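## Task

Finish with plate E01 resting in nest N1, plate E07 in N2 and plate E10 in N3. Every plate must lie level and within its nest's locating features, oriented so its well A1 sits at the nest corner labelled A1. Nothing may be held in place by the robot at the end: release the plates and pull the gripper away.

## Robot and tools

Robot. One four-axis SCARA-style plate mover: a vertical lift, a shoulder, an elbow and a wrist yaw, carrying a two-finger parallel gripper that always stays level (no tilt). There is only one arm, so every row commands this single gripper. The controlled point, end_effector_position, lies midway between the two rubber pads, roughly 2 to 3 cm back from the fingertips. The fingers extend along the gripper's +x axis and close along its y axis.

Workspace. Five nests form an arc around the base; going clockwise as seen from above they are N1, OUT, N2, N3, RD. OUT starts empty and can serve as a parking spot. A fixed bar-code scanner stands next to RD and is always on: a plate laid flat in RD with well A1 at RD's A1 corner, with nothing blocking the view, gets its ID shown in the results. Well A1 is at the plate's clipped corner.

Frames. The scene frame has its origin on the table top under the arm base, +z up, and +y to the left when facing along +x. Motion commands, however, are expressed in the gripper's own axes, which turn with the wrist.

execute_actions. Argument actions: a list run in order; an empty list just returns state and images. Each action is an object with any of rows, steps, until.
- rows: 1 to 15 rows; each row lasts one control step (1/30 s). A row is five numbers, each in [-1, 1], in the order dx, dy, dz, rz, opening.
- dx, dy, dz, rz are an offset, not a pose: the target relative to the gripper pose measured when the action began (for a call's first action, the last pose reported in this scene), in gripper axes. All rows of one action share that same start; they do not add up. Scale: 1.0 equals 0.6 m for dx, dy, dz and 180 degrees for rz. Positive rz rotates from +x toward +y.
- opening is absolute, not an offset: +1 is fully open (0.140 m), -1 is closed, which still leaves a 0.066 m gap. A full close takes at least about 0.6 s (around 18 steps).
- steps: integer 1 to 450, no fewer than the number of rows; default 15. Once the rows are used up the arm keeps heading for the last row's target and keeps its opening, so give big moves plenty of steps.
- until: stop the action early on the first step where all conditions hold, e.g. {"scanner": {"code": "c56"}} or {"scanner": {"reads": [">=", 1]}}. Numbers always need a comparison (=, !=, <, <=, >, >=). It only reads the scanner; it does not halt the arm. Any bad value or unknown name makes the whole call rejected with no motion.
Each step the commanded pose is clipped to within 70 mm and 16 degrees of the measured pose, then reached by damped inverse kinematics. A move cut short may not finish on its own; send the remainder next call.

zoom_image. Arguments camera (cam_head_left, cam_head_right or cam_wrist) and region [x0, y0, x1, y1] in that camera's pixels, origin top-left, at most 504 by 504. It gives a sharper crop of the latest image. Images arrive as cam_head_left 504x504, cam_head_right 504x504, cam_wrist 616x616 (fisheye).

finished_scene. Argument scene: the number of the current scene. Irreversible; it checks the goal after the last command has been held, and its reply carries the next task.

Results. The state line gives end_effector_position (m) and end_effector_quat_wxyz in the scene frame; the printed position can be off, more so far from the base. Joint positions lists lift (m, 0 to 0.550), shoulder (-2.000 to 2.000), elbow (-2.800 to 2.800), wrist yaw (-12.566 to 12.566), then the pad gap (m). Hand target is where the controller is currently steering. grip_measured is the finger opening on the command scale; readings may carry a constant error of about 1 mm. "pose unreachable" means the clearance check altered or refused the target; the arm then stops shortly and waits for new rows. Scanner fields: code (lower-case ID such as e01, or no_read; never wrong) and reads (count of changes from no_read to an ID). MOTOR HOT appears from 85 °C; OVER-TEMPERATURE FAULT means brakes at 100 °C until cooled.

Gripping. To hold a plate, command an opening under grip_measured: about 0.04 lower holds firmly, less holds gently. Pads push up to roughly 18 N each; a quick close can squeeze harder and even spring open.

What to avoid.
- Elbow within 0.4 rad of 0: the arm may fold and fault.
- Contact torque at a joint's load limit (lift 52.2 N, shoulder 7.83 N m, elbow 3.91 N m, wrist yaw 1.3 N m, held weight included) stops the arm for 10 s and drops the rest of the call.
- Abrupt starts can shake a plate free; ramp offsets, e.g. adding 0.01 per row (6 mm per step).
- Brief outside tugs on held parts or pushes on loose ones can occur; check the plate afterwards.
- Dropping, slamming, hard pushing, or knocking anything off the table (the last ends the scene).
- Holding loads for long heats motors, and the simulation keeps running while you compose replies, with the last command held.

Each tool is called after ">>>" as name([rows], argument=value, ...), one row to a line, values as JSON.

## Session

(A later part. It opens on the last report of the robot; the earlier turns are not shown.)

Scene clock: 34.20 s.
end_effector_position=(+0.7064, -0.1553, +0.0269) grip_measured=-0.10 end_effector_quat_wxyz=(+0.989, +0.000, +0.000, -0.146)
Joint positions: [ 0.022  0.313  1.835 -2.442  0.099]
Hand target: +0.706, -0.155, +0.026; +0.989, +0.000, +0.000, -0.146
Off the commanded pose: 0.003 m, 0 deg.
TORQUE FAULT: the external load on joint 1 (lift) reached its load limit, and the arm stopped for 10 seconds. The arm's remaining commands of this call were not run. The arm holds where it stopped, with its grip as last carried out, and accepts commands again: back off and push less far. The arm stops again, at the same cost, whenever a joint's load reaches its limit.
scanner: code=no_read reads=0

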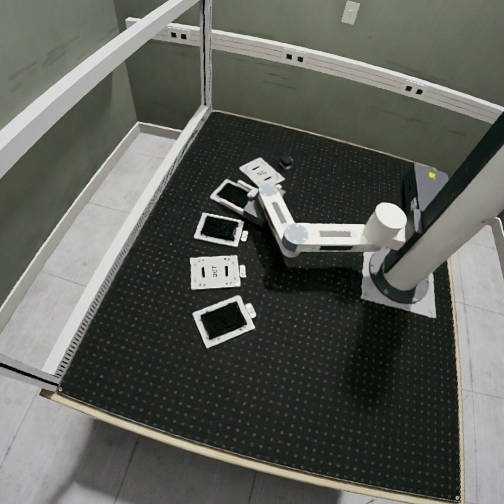

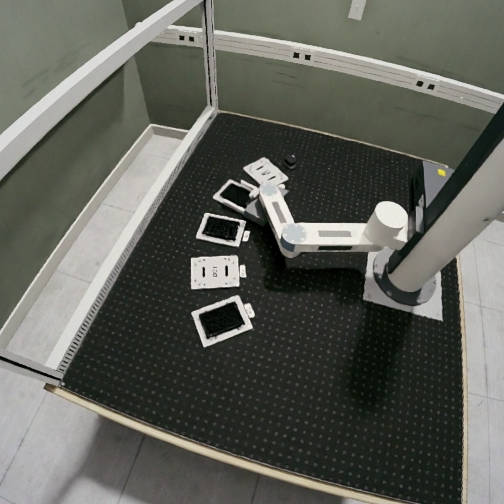

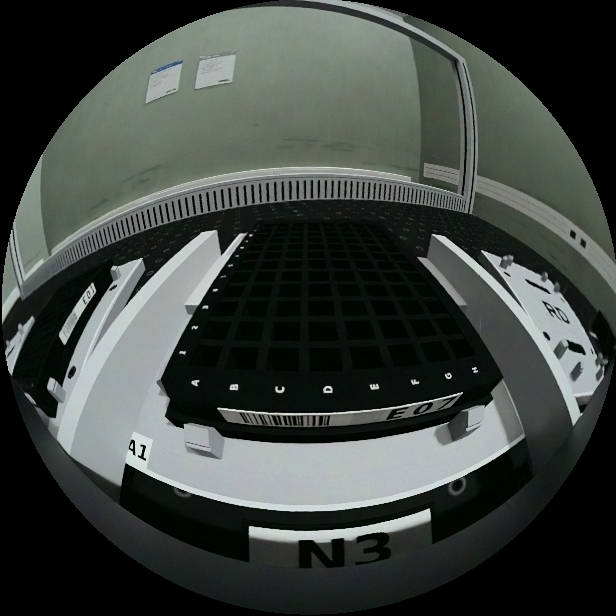

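>>> execute_actions([
  {"rows":[[-0.0003,0,-0.002,0,-0.52],[-0.0003,0,-0.004,0,-0.52],[-0.0003,0,-0.006,0,-0.52],[-0.0003,0,-0.008,0,-0.52],[-0.0003,0,-0.01,0,-0.52],[-0.0003,0,-0.012,0,-0.52],[-0.0003,0,-0.014,0,-0.52],[-0.0003,0,-0.016,0,-0.52],[-0.0003,0,-0.018,0,-0.52],[-0.0003,0,-0.019,0,-0.52]],"steps":18},
  {"rows":[[0,0,0,0,-0.25]],"steps":8},
])

>>> execute_actions([
  {"rows":[[0,0,0.03,0,-0.25]],"steps":12},
  {"rows":[[-0.048,0.3,-0.011,0.105,-0.25]],"steps":32},
])

Scene clock: 85.33 s.
end_effector_position=(+0.7072, -0.1533, +0.0298) grip_measured=-0.25 end_effector_quat_wxyz=(+0.989, +0.000, +0.000, -0.145)
Joint positions: [ 0.025  0.317  1.836 -2.444  0.094]
Hand target: +0.707, -0.153, +0.030; +0.989, +0.000, +0.000, -0.145
Off the commanded pose: 0.000 m, 0 deg.
scanner: code=e07 reads=1

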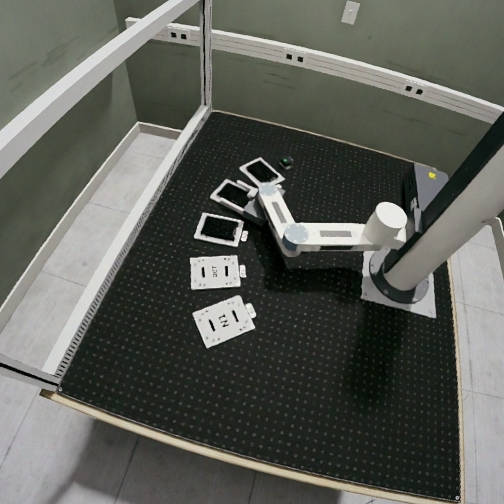

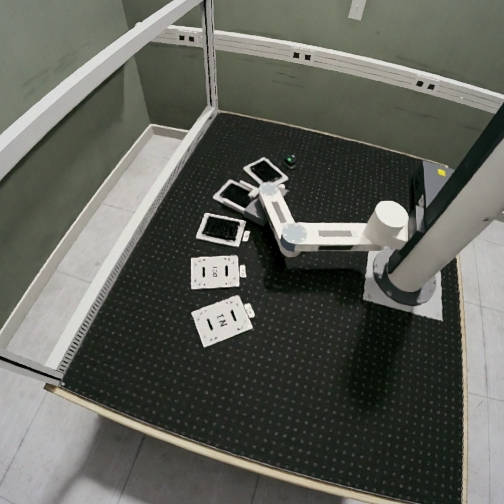

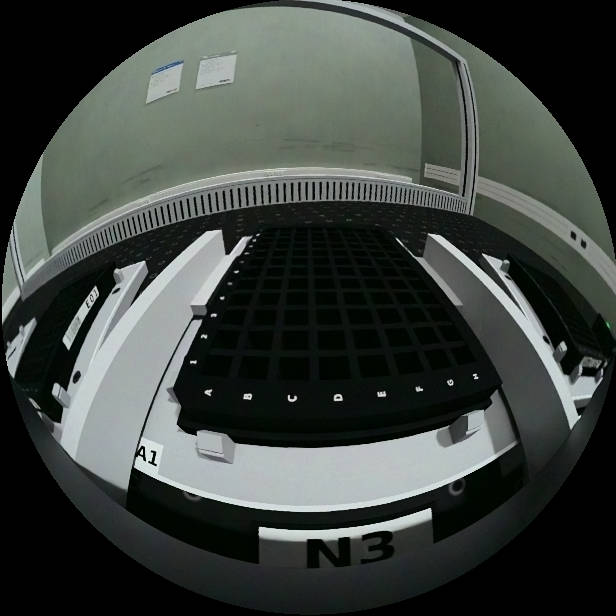

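Scene clock: 86.80 s.
end_effector_position=(+0.7312, +0.0276, +0.0412) grip_measured=-0.25 end_effector_quat_wxyz=(+1.000, +0.000, +0.000, +0.020)
Joint positions: [ 0.036  0.638  1.856 -2.455  0.094]
Hand target: +0.731, +0.027, +0.041; +1.000, +0.000, +0.000, +0.019
Off the commanded pose: 0.000 m, 0 deg.
scanner: code=e07 reads=1

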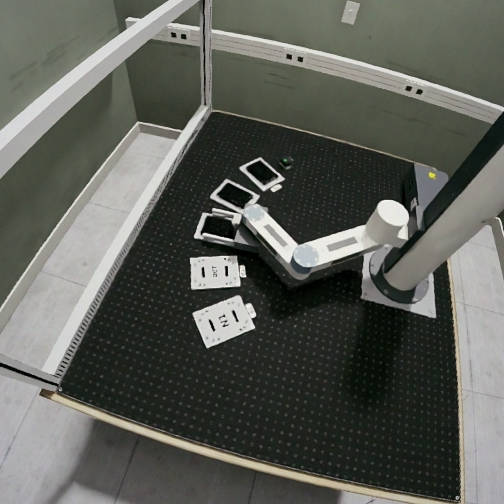

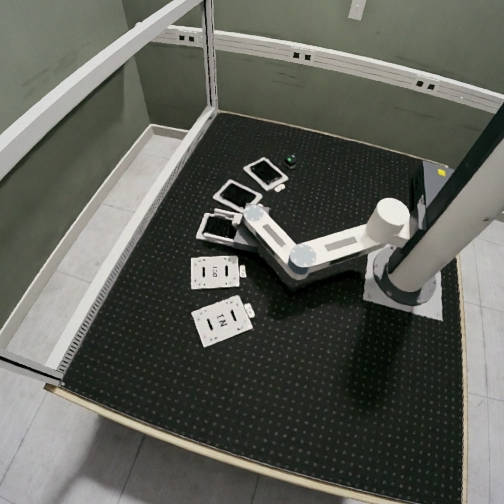

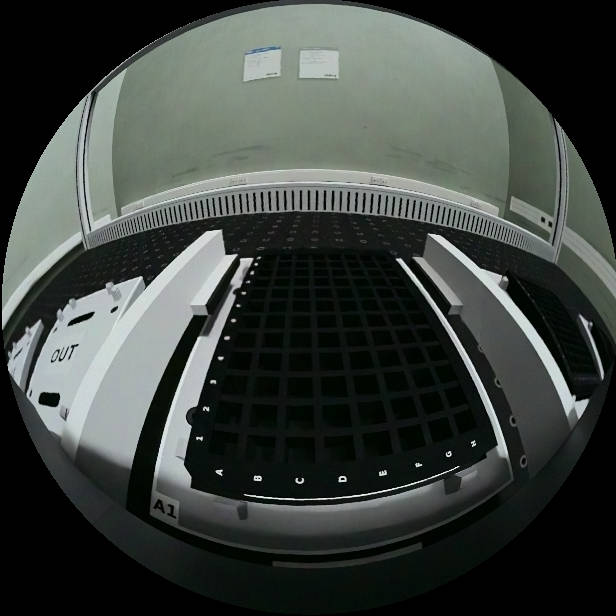

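>>> execute_actions([
  {"rows":[[-0.028,-0.002,0,0,-0.25]],"steps":16},
])

Scene clock: 88.37 s.
end_effector_position=(+0.7144, +0.0257, +0.0412) grip_measured=-0.25 end_effector_quat_wxyz=(+1.000, +0.000, +0.000, +0.020)
Joint positions: [ 0.036  0.682  1.75  -2.393  0.094]
Hand target: +0.714, +0.026, +0.041; +1.000, +0.000, +0.000, +0.020
Off the commanded pose: 0.000 m, 0 deg.
scanner: code=e07 reads=1

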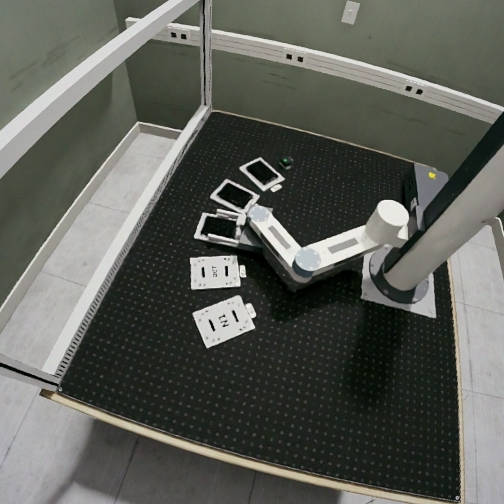

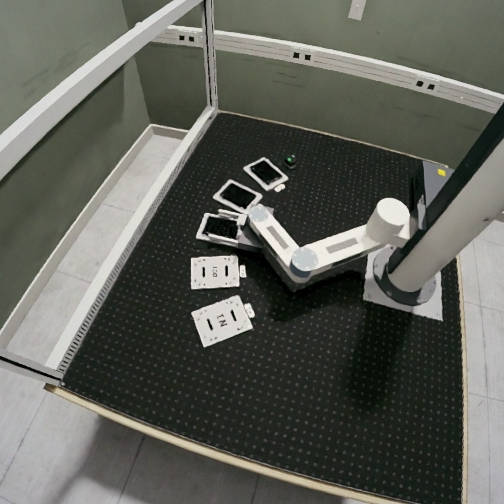

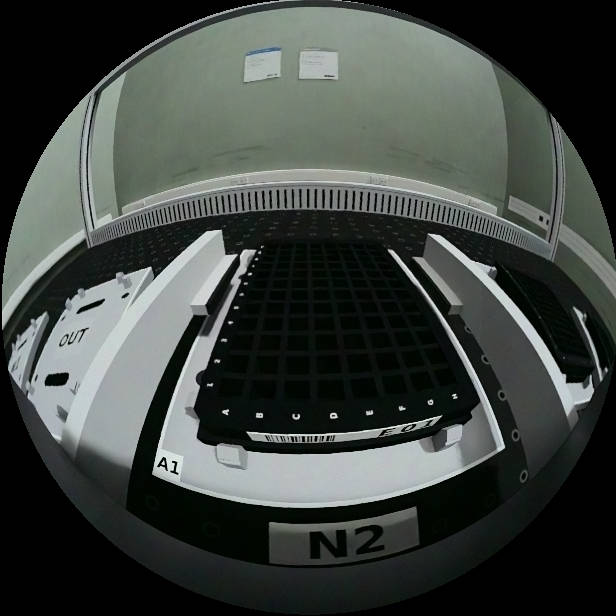

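>>> execute_actions([
  {"rows":[[0.0015,-0.0003,-0.005,0.003,-0.28],[0.0015,-0.0003,-0.01,0.003,-0.3],[0.0015,-0.0003,-0.0197,0.003,-0.33]],"steps":16},
])

Scene clock: 90.27 s.
end_effector_position=(+0.7153, +0.0255, +0.0294) grip_measured=-0.33 end_effector_quat_wxyz=(+1.000, +0.000, +0.000, +0.024)
Joint positions: [ 0.024  0.676  1.756 -2.384  0.091]
Hand target: +0.715, +0.026, +0.029; +1.000, +0.000, +0.000, +0.024
Off the commanded pose: 0.000 m, 0 deg.
scanner: code=e07 reads=1

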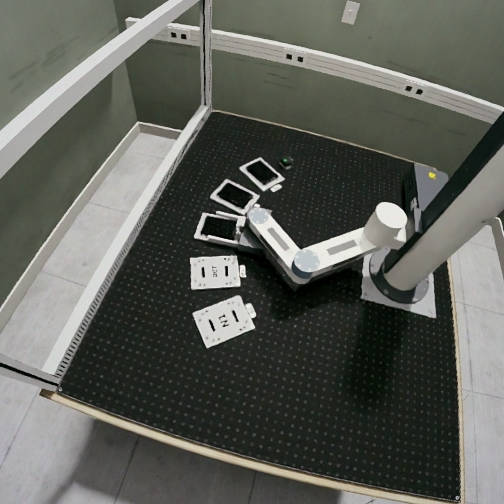

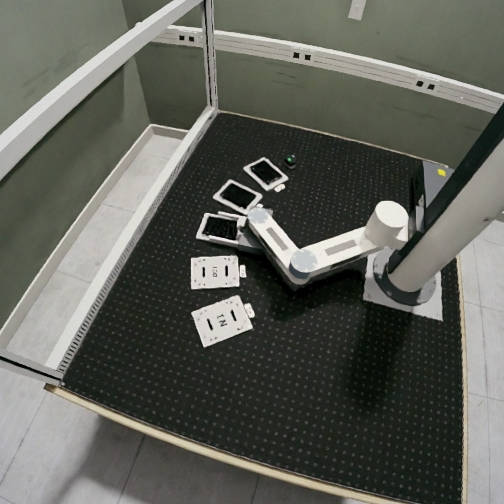

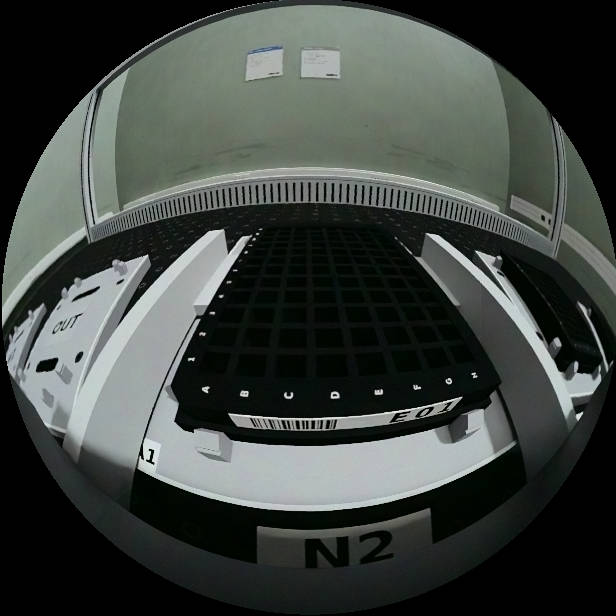

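>>> execute_actions([
  {"rows":[[0.0004,0.0002,0,0,-0.35],[0.0004,0.0002,0,0,-0.37],[0.0004,0.0002,0,0,-0.39],[0.0004,0.0002,0,0,-0.41],[0.0004,0.0002,0,0,-0.43],[0.0004,0.0002,0,0,-0.45],[0.0004,0.0002,0,0,-0.47],[0.0004,0.0002,0,0,-0.49],[0.0004,0.0002,0,0,-0.52]],"steps":16},
  {"rows":[[0,0,0.004,0,-0.52],[0,0,0.01,0,-0.52],[0,0,0.02,0,-0.52],[0,0,0.03,0,-0.52]],"steps":14},
  {"rows":[[-0.002,0.008,0,0.003,-0.52],[-0.006,0.02,0,0.008,-0.52],[-0.012,0.04,0,0.015,-0.52],[-0.018,0.06,0,0.025,-0.52],[-0.027,0.09,0,0.035,-0.52],[-0.036,0.12,0,0.05,-0.52],[-0.048,0.16,0,0.065,-0.52],[-0.06,0.2,0,0.08,-0.52],[-0.1738,0.5773,-0.01,0.2015,-0.52]],"steps":52},
])

Scene clock: 97.43 s.
end_effector_position=(+0.5946, +0.3665, +0.0414) grip_measured=-0.46 end_effector_quat_wxyz=(+0.943, +0.000, +0.000, +0.334)
Joint positions: [ 0.036  1.315  1.858 -2.492  0.086]
Hand target: +0.594, +0.367, +0.041; +0.943, +0.000, +0.000, +0.334
Off the commanded pose: 0.000 m, 0 deg.
scanner: code=e07 reads=1

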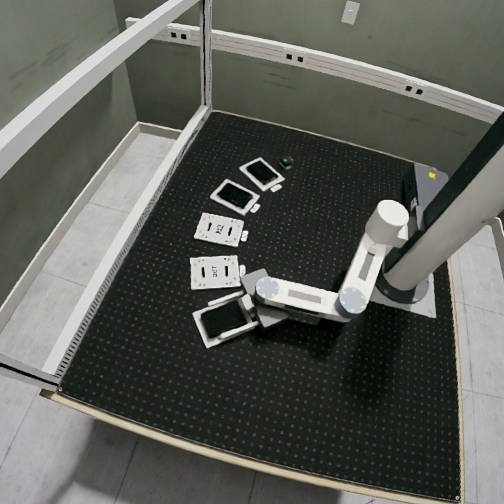

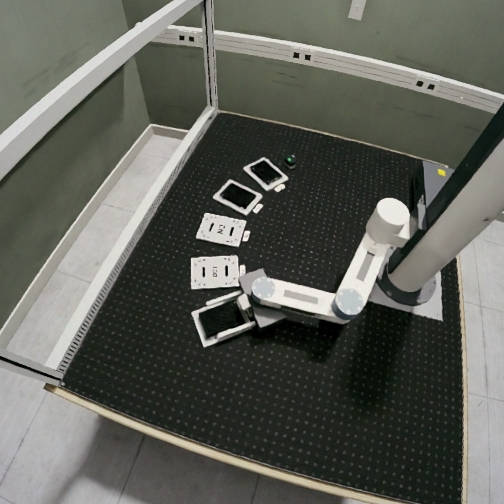

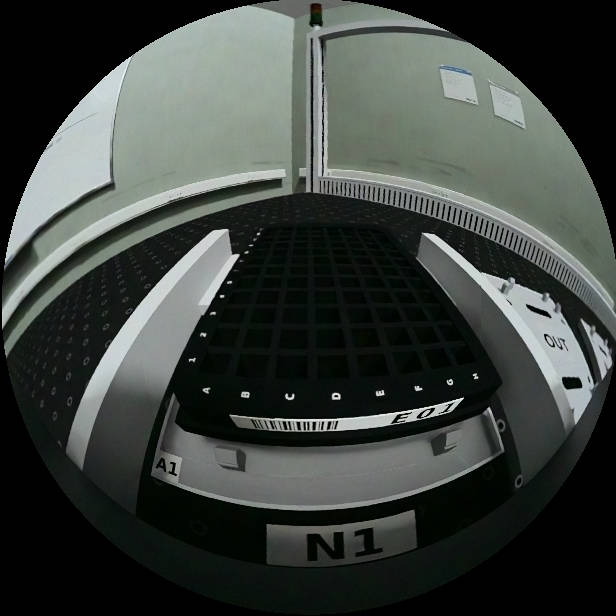

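>>> execute_actions([
  {"rows":[[0,0,-0.002,0,-0.52],[0,0,-0.004,0,-0.52],[0,0,-0.006,0,-0.52],[0,0,-0.008,0,-0.52],[0,0,-0.01,0,-0.52],[0,0,-0.012,0,-0.52],[0,0,-0.014,0,-0.52],[0,0,-0.016,0,-0.52],[0,0,-0.018,0,-0.52],[0,0,-0.019,0,-0.52]],"steps":18},
  {"rows":[[0,0,0,0,-0.25]],"steps":8},
])

>>> execute_actions([
  {"rows":[[0,0,0.06,0,-0.25]],"steps":14},
  {"rows":[[-0.675,-0.9358,0,-0.4192,-0.25]],"steps":70},
])

Scene clock: 102.33 s.
end_effector_position=(+0.5946, +0.3665, +0.0300) grip_measured=-0.25 end_effector_quat_wxyz=(+0.943, +0.000, +0.000, +0.334)
Joint positions: [ 0.025  1.315  1.858 -2.492  0.094]
Hand target: +0.595, +0.367, +0.030; +0.943, +0.000, +0.000, +0.334
Off the commanded pose: 0.000 m, 0 deg.
scanner: code=e07 reads=1

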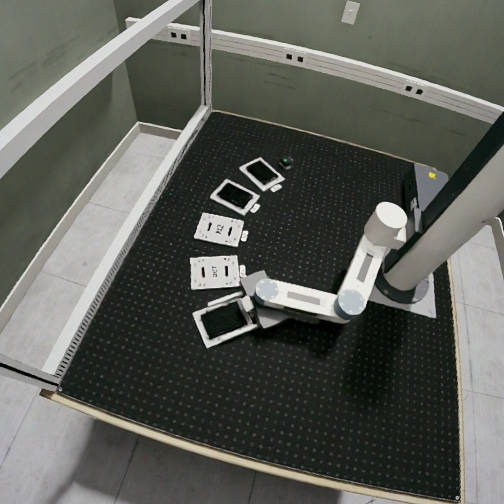

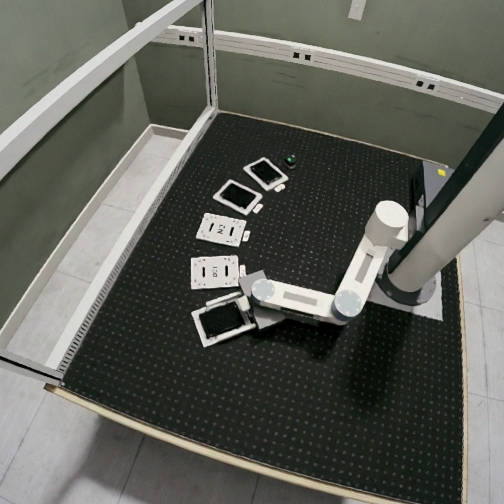

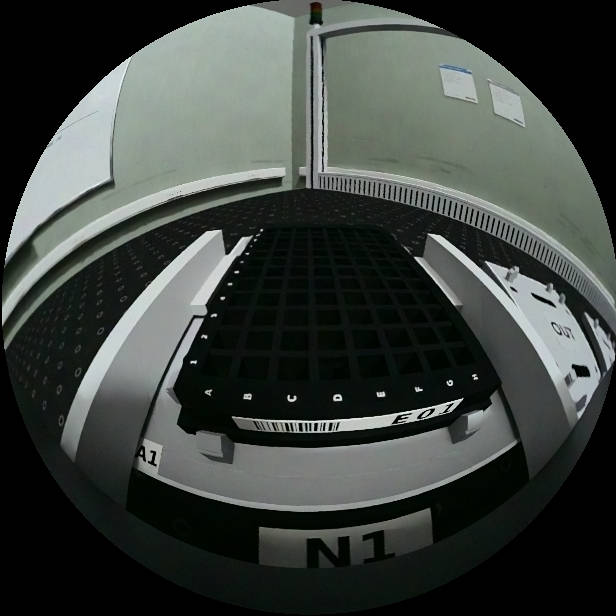

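Scene clock: 105.13 s.
end_effector_position=(+0.6336, -0.3248, +0.0660) grip_measured=-0.25 end_effector_quat_wxyz=(+0.950, +0.000, +0.000, -0.312)
Joint positions: [ 0.061 -0.039  1.889 -2.486  0.094]
Hand target: +0.634, -0.325, +0.066; +0.950, +0.000, +0.000, -0.313
Off the commanded pose: 0.000 m, 0 deg.
scanner: code=e07 reads=1

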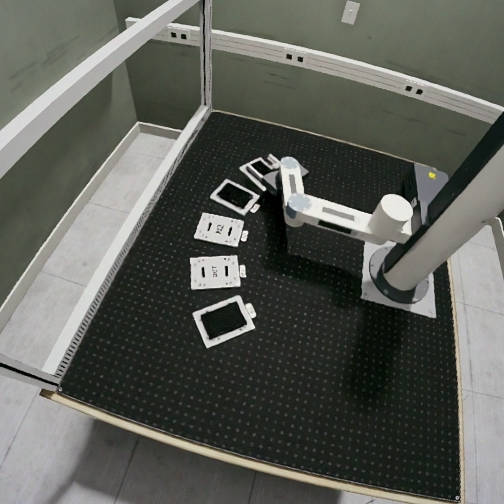

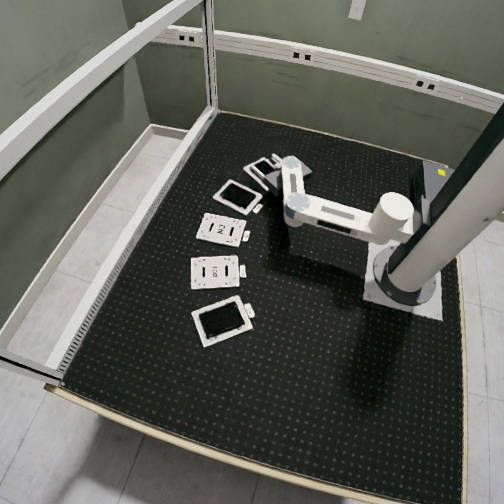

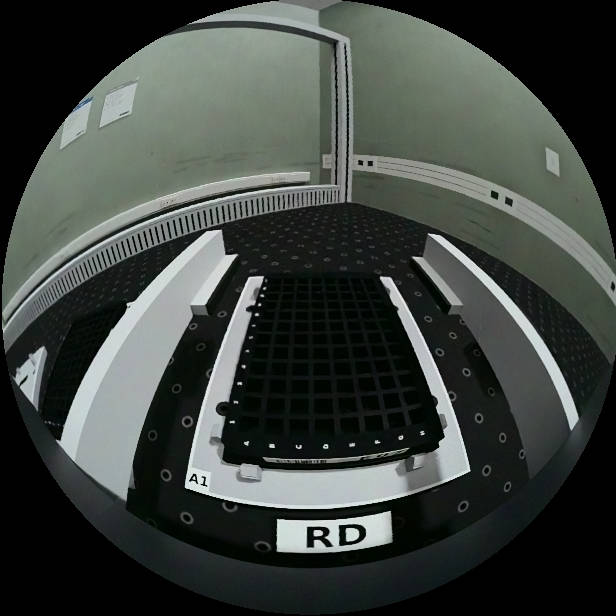

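>>> execute_actions([
  {"rows":[[0,0,-0.02,0,-0.28],[0,0,-0.04,0,-0.3],[0,0,-0.061,0,-0.33]],"steps":20},
  {"rows":[[0,0,0,0,-0.35],[0,0,0,0,-0.37],[0,0,0,0,-0.39],[0,0,0,0,-0.41],[0,0,0,0,-0.43],[0,0,0,0,-0.45],[0,0,0,0,-0.47],[0,0,0,0,-0.49],[0,0,0,0,-0.52]],"steps":16},
  {"rows":[[0,0,0.004,0,-0.52],[0,0,0.01,0,-0.52],[0,0,0.02,0,-0.52],[0,0,0.03,0,-0.52],[0,0,0.04,0,-0.52],[0,0,0.05,0,-0.52],[0,0,0.06,0,-0.52]],"steps":18},
  {"rows":[[-0.002,0.008,0,0.003,-0.52],[-0.006,0.02,0,0.008,-0.52],[-0.012,0.04,0,0.015,-0.52],[-0.018,0.06,0,0.025,-0.52],[-0.027,0.09,0,0.035,-0.52],[-0.036,0.12,0,0.05,-0.52],[-0.048,0.16,0,0.065,-0.52],[-0.06,0.2,0,0.08,-0.52],[-0.2368,0.551,0,0.2177,-0.52]],"steps":52},
  {"rows":[[0,0,-0.01,0,-0.52],[0,0,-0.02,0,-0.52],[0,0,-0.03,0,-0.52],[0,0,-0.04,0,-0.52]],"steps":16},
])

Scene clock: 114.70 s.
end_effector_position=(+0.7155, +0.0258, +0.0413) grip_measured=-0.46 end_effector_quat_wxyz=(+1.000, +0.000, +0.000, +0.024)
Joint positions: [ 0.036  0.676  1.757 -2.384  0.086]
Hand target: +0.715, +0.026, +0.041; +1.000, +0.000, +0.000, +0.024
Off the commanded pose: 0.000 m, 0 deg.
scanner: code=no_read reads=1

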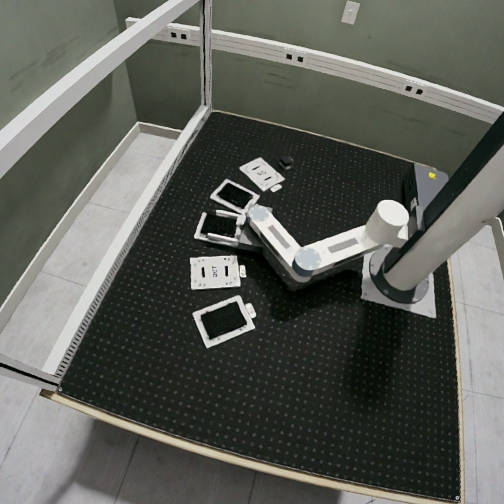

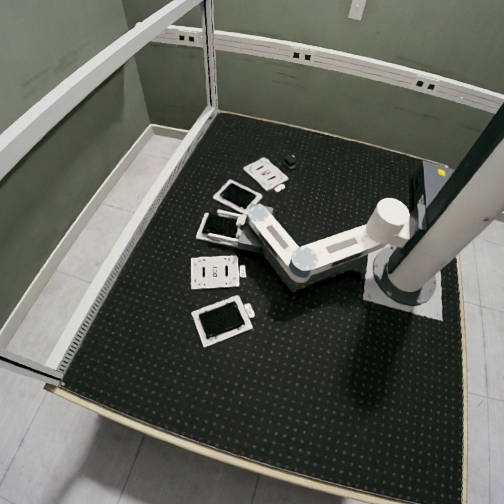

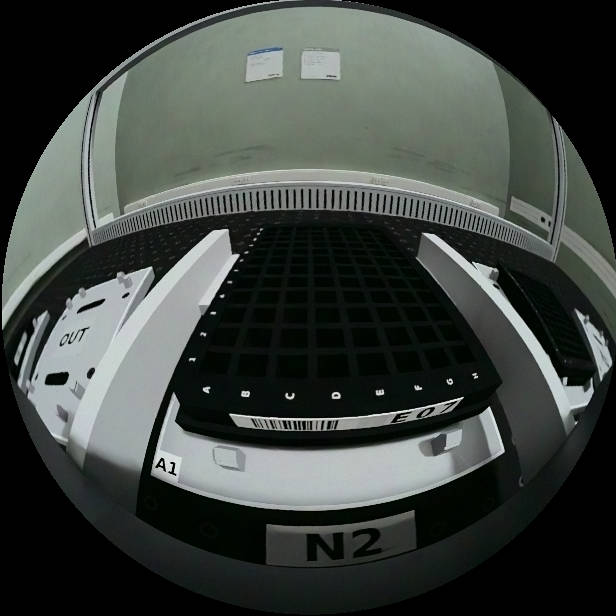

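>>> execute_actions([
  {"rows":[[-0.0004,0,-0.002,0,-0.52],[-0.0004,0,-0.004,0,-0.52],[-0.0004,0,-0.006,0,-0.52],[-0.0004,0,-0.008,0,-0.52],[-0.0004,0,-0.01,0,-0.52],[-0.0004,0,-0.012,0,-0.52],[-0.0004,0,-0.014,0,-0.52],[-0.0004,0,-0.016,0,-0.52],[-0.0004,0,-0.018,0,-0.52],[-0.0004,0,-0.019,0,-0.52]],"steps":18},
  {"rows":[[0,0,0,0,-0.25]],"steps":8},
  {"rows":[[0,0,0.06,0,-0.25]],"steps":12},
  {"rows":[[-0.25,0,0.1,0,1]],"steps":28},
])

Scene clock: 120.37 s.
end_effector_position=(+0.5654, +0.0184, +0.1260) grip_measured=+1.00 end_effector_quat_wxyz=(+1.000, +0.000, +0.000, +0.024)
Joint positions: [ 0.121  0.979  0.996 -1.927  0.14 ]
Hand target: +0.565, +0.018, +0.126; +1.000, +0.000, +0.000, +0.024
Off the commanded pose: 0.000 m, 0 deg.
scanner: code=no_read reads=1

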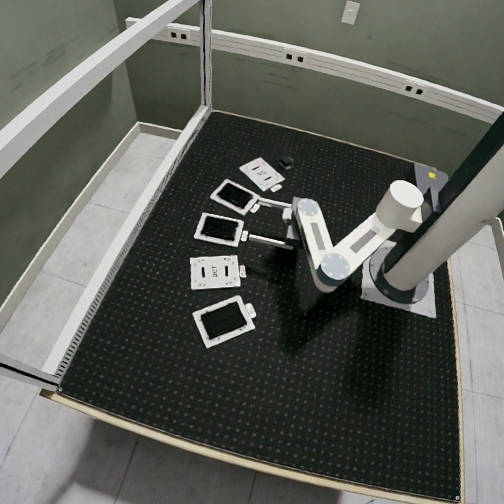

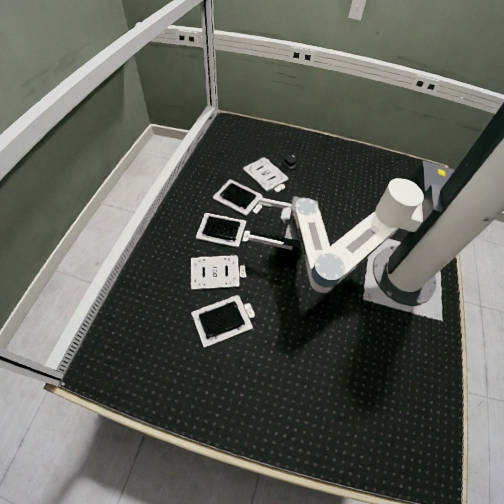

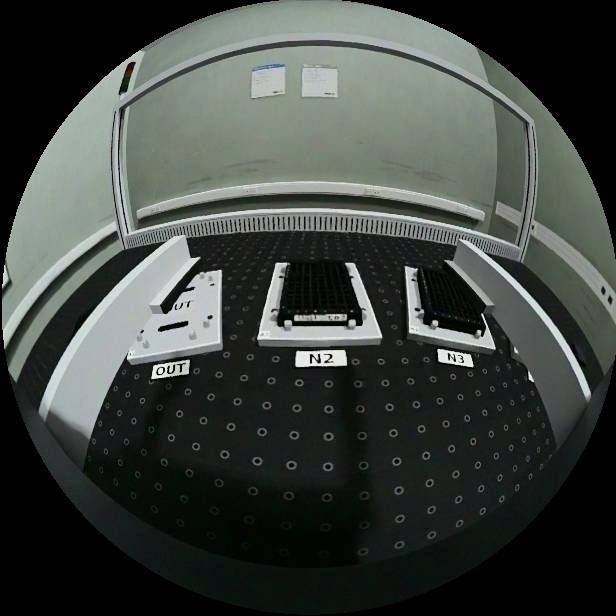

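>>> finished_scene(scene=1)

The scene is finished: the task was done.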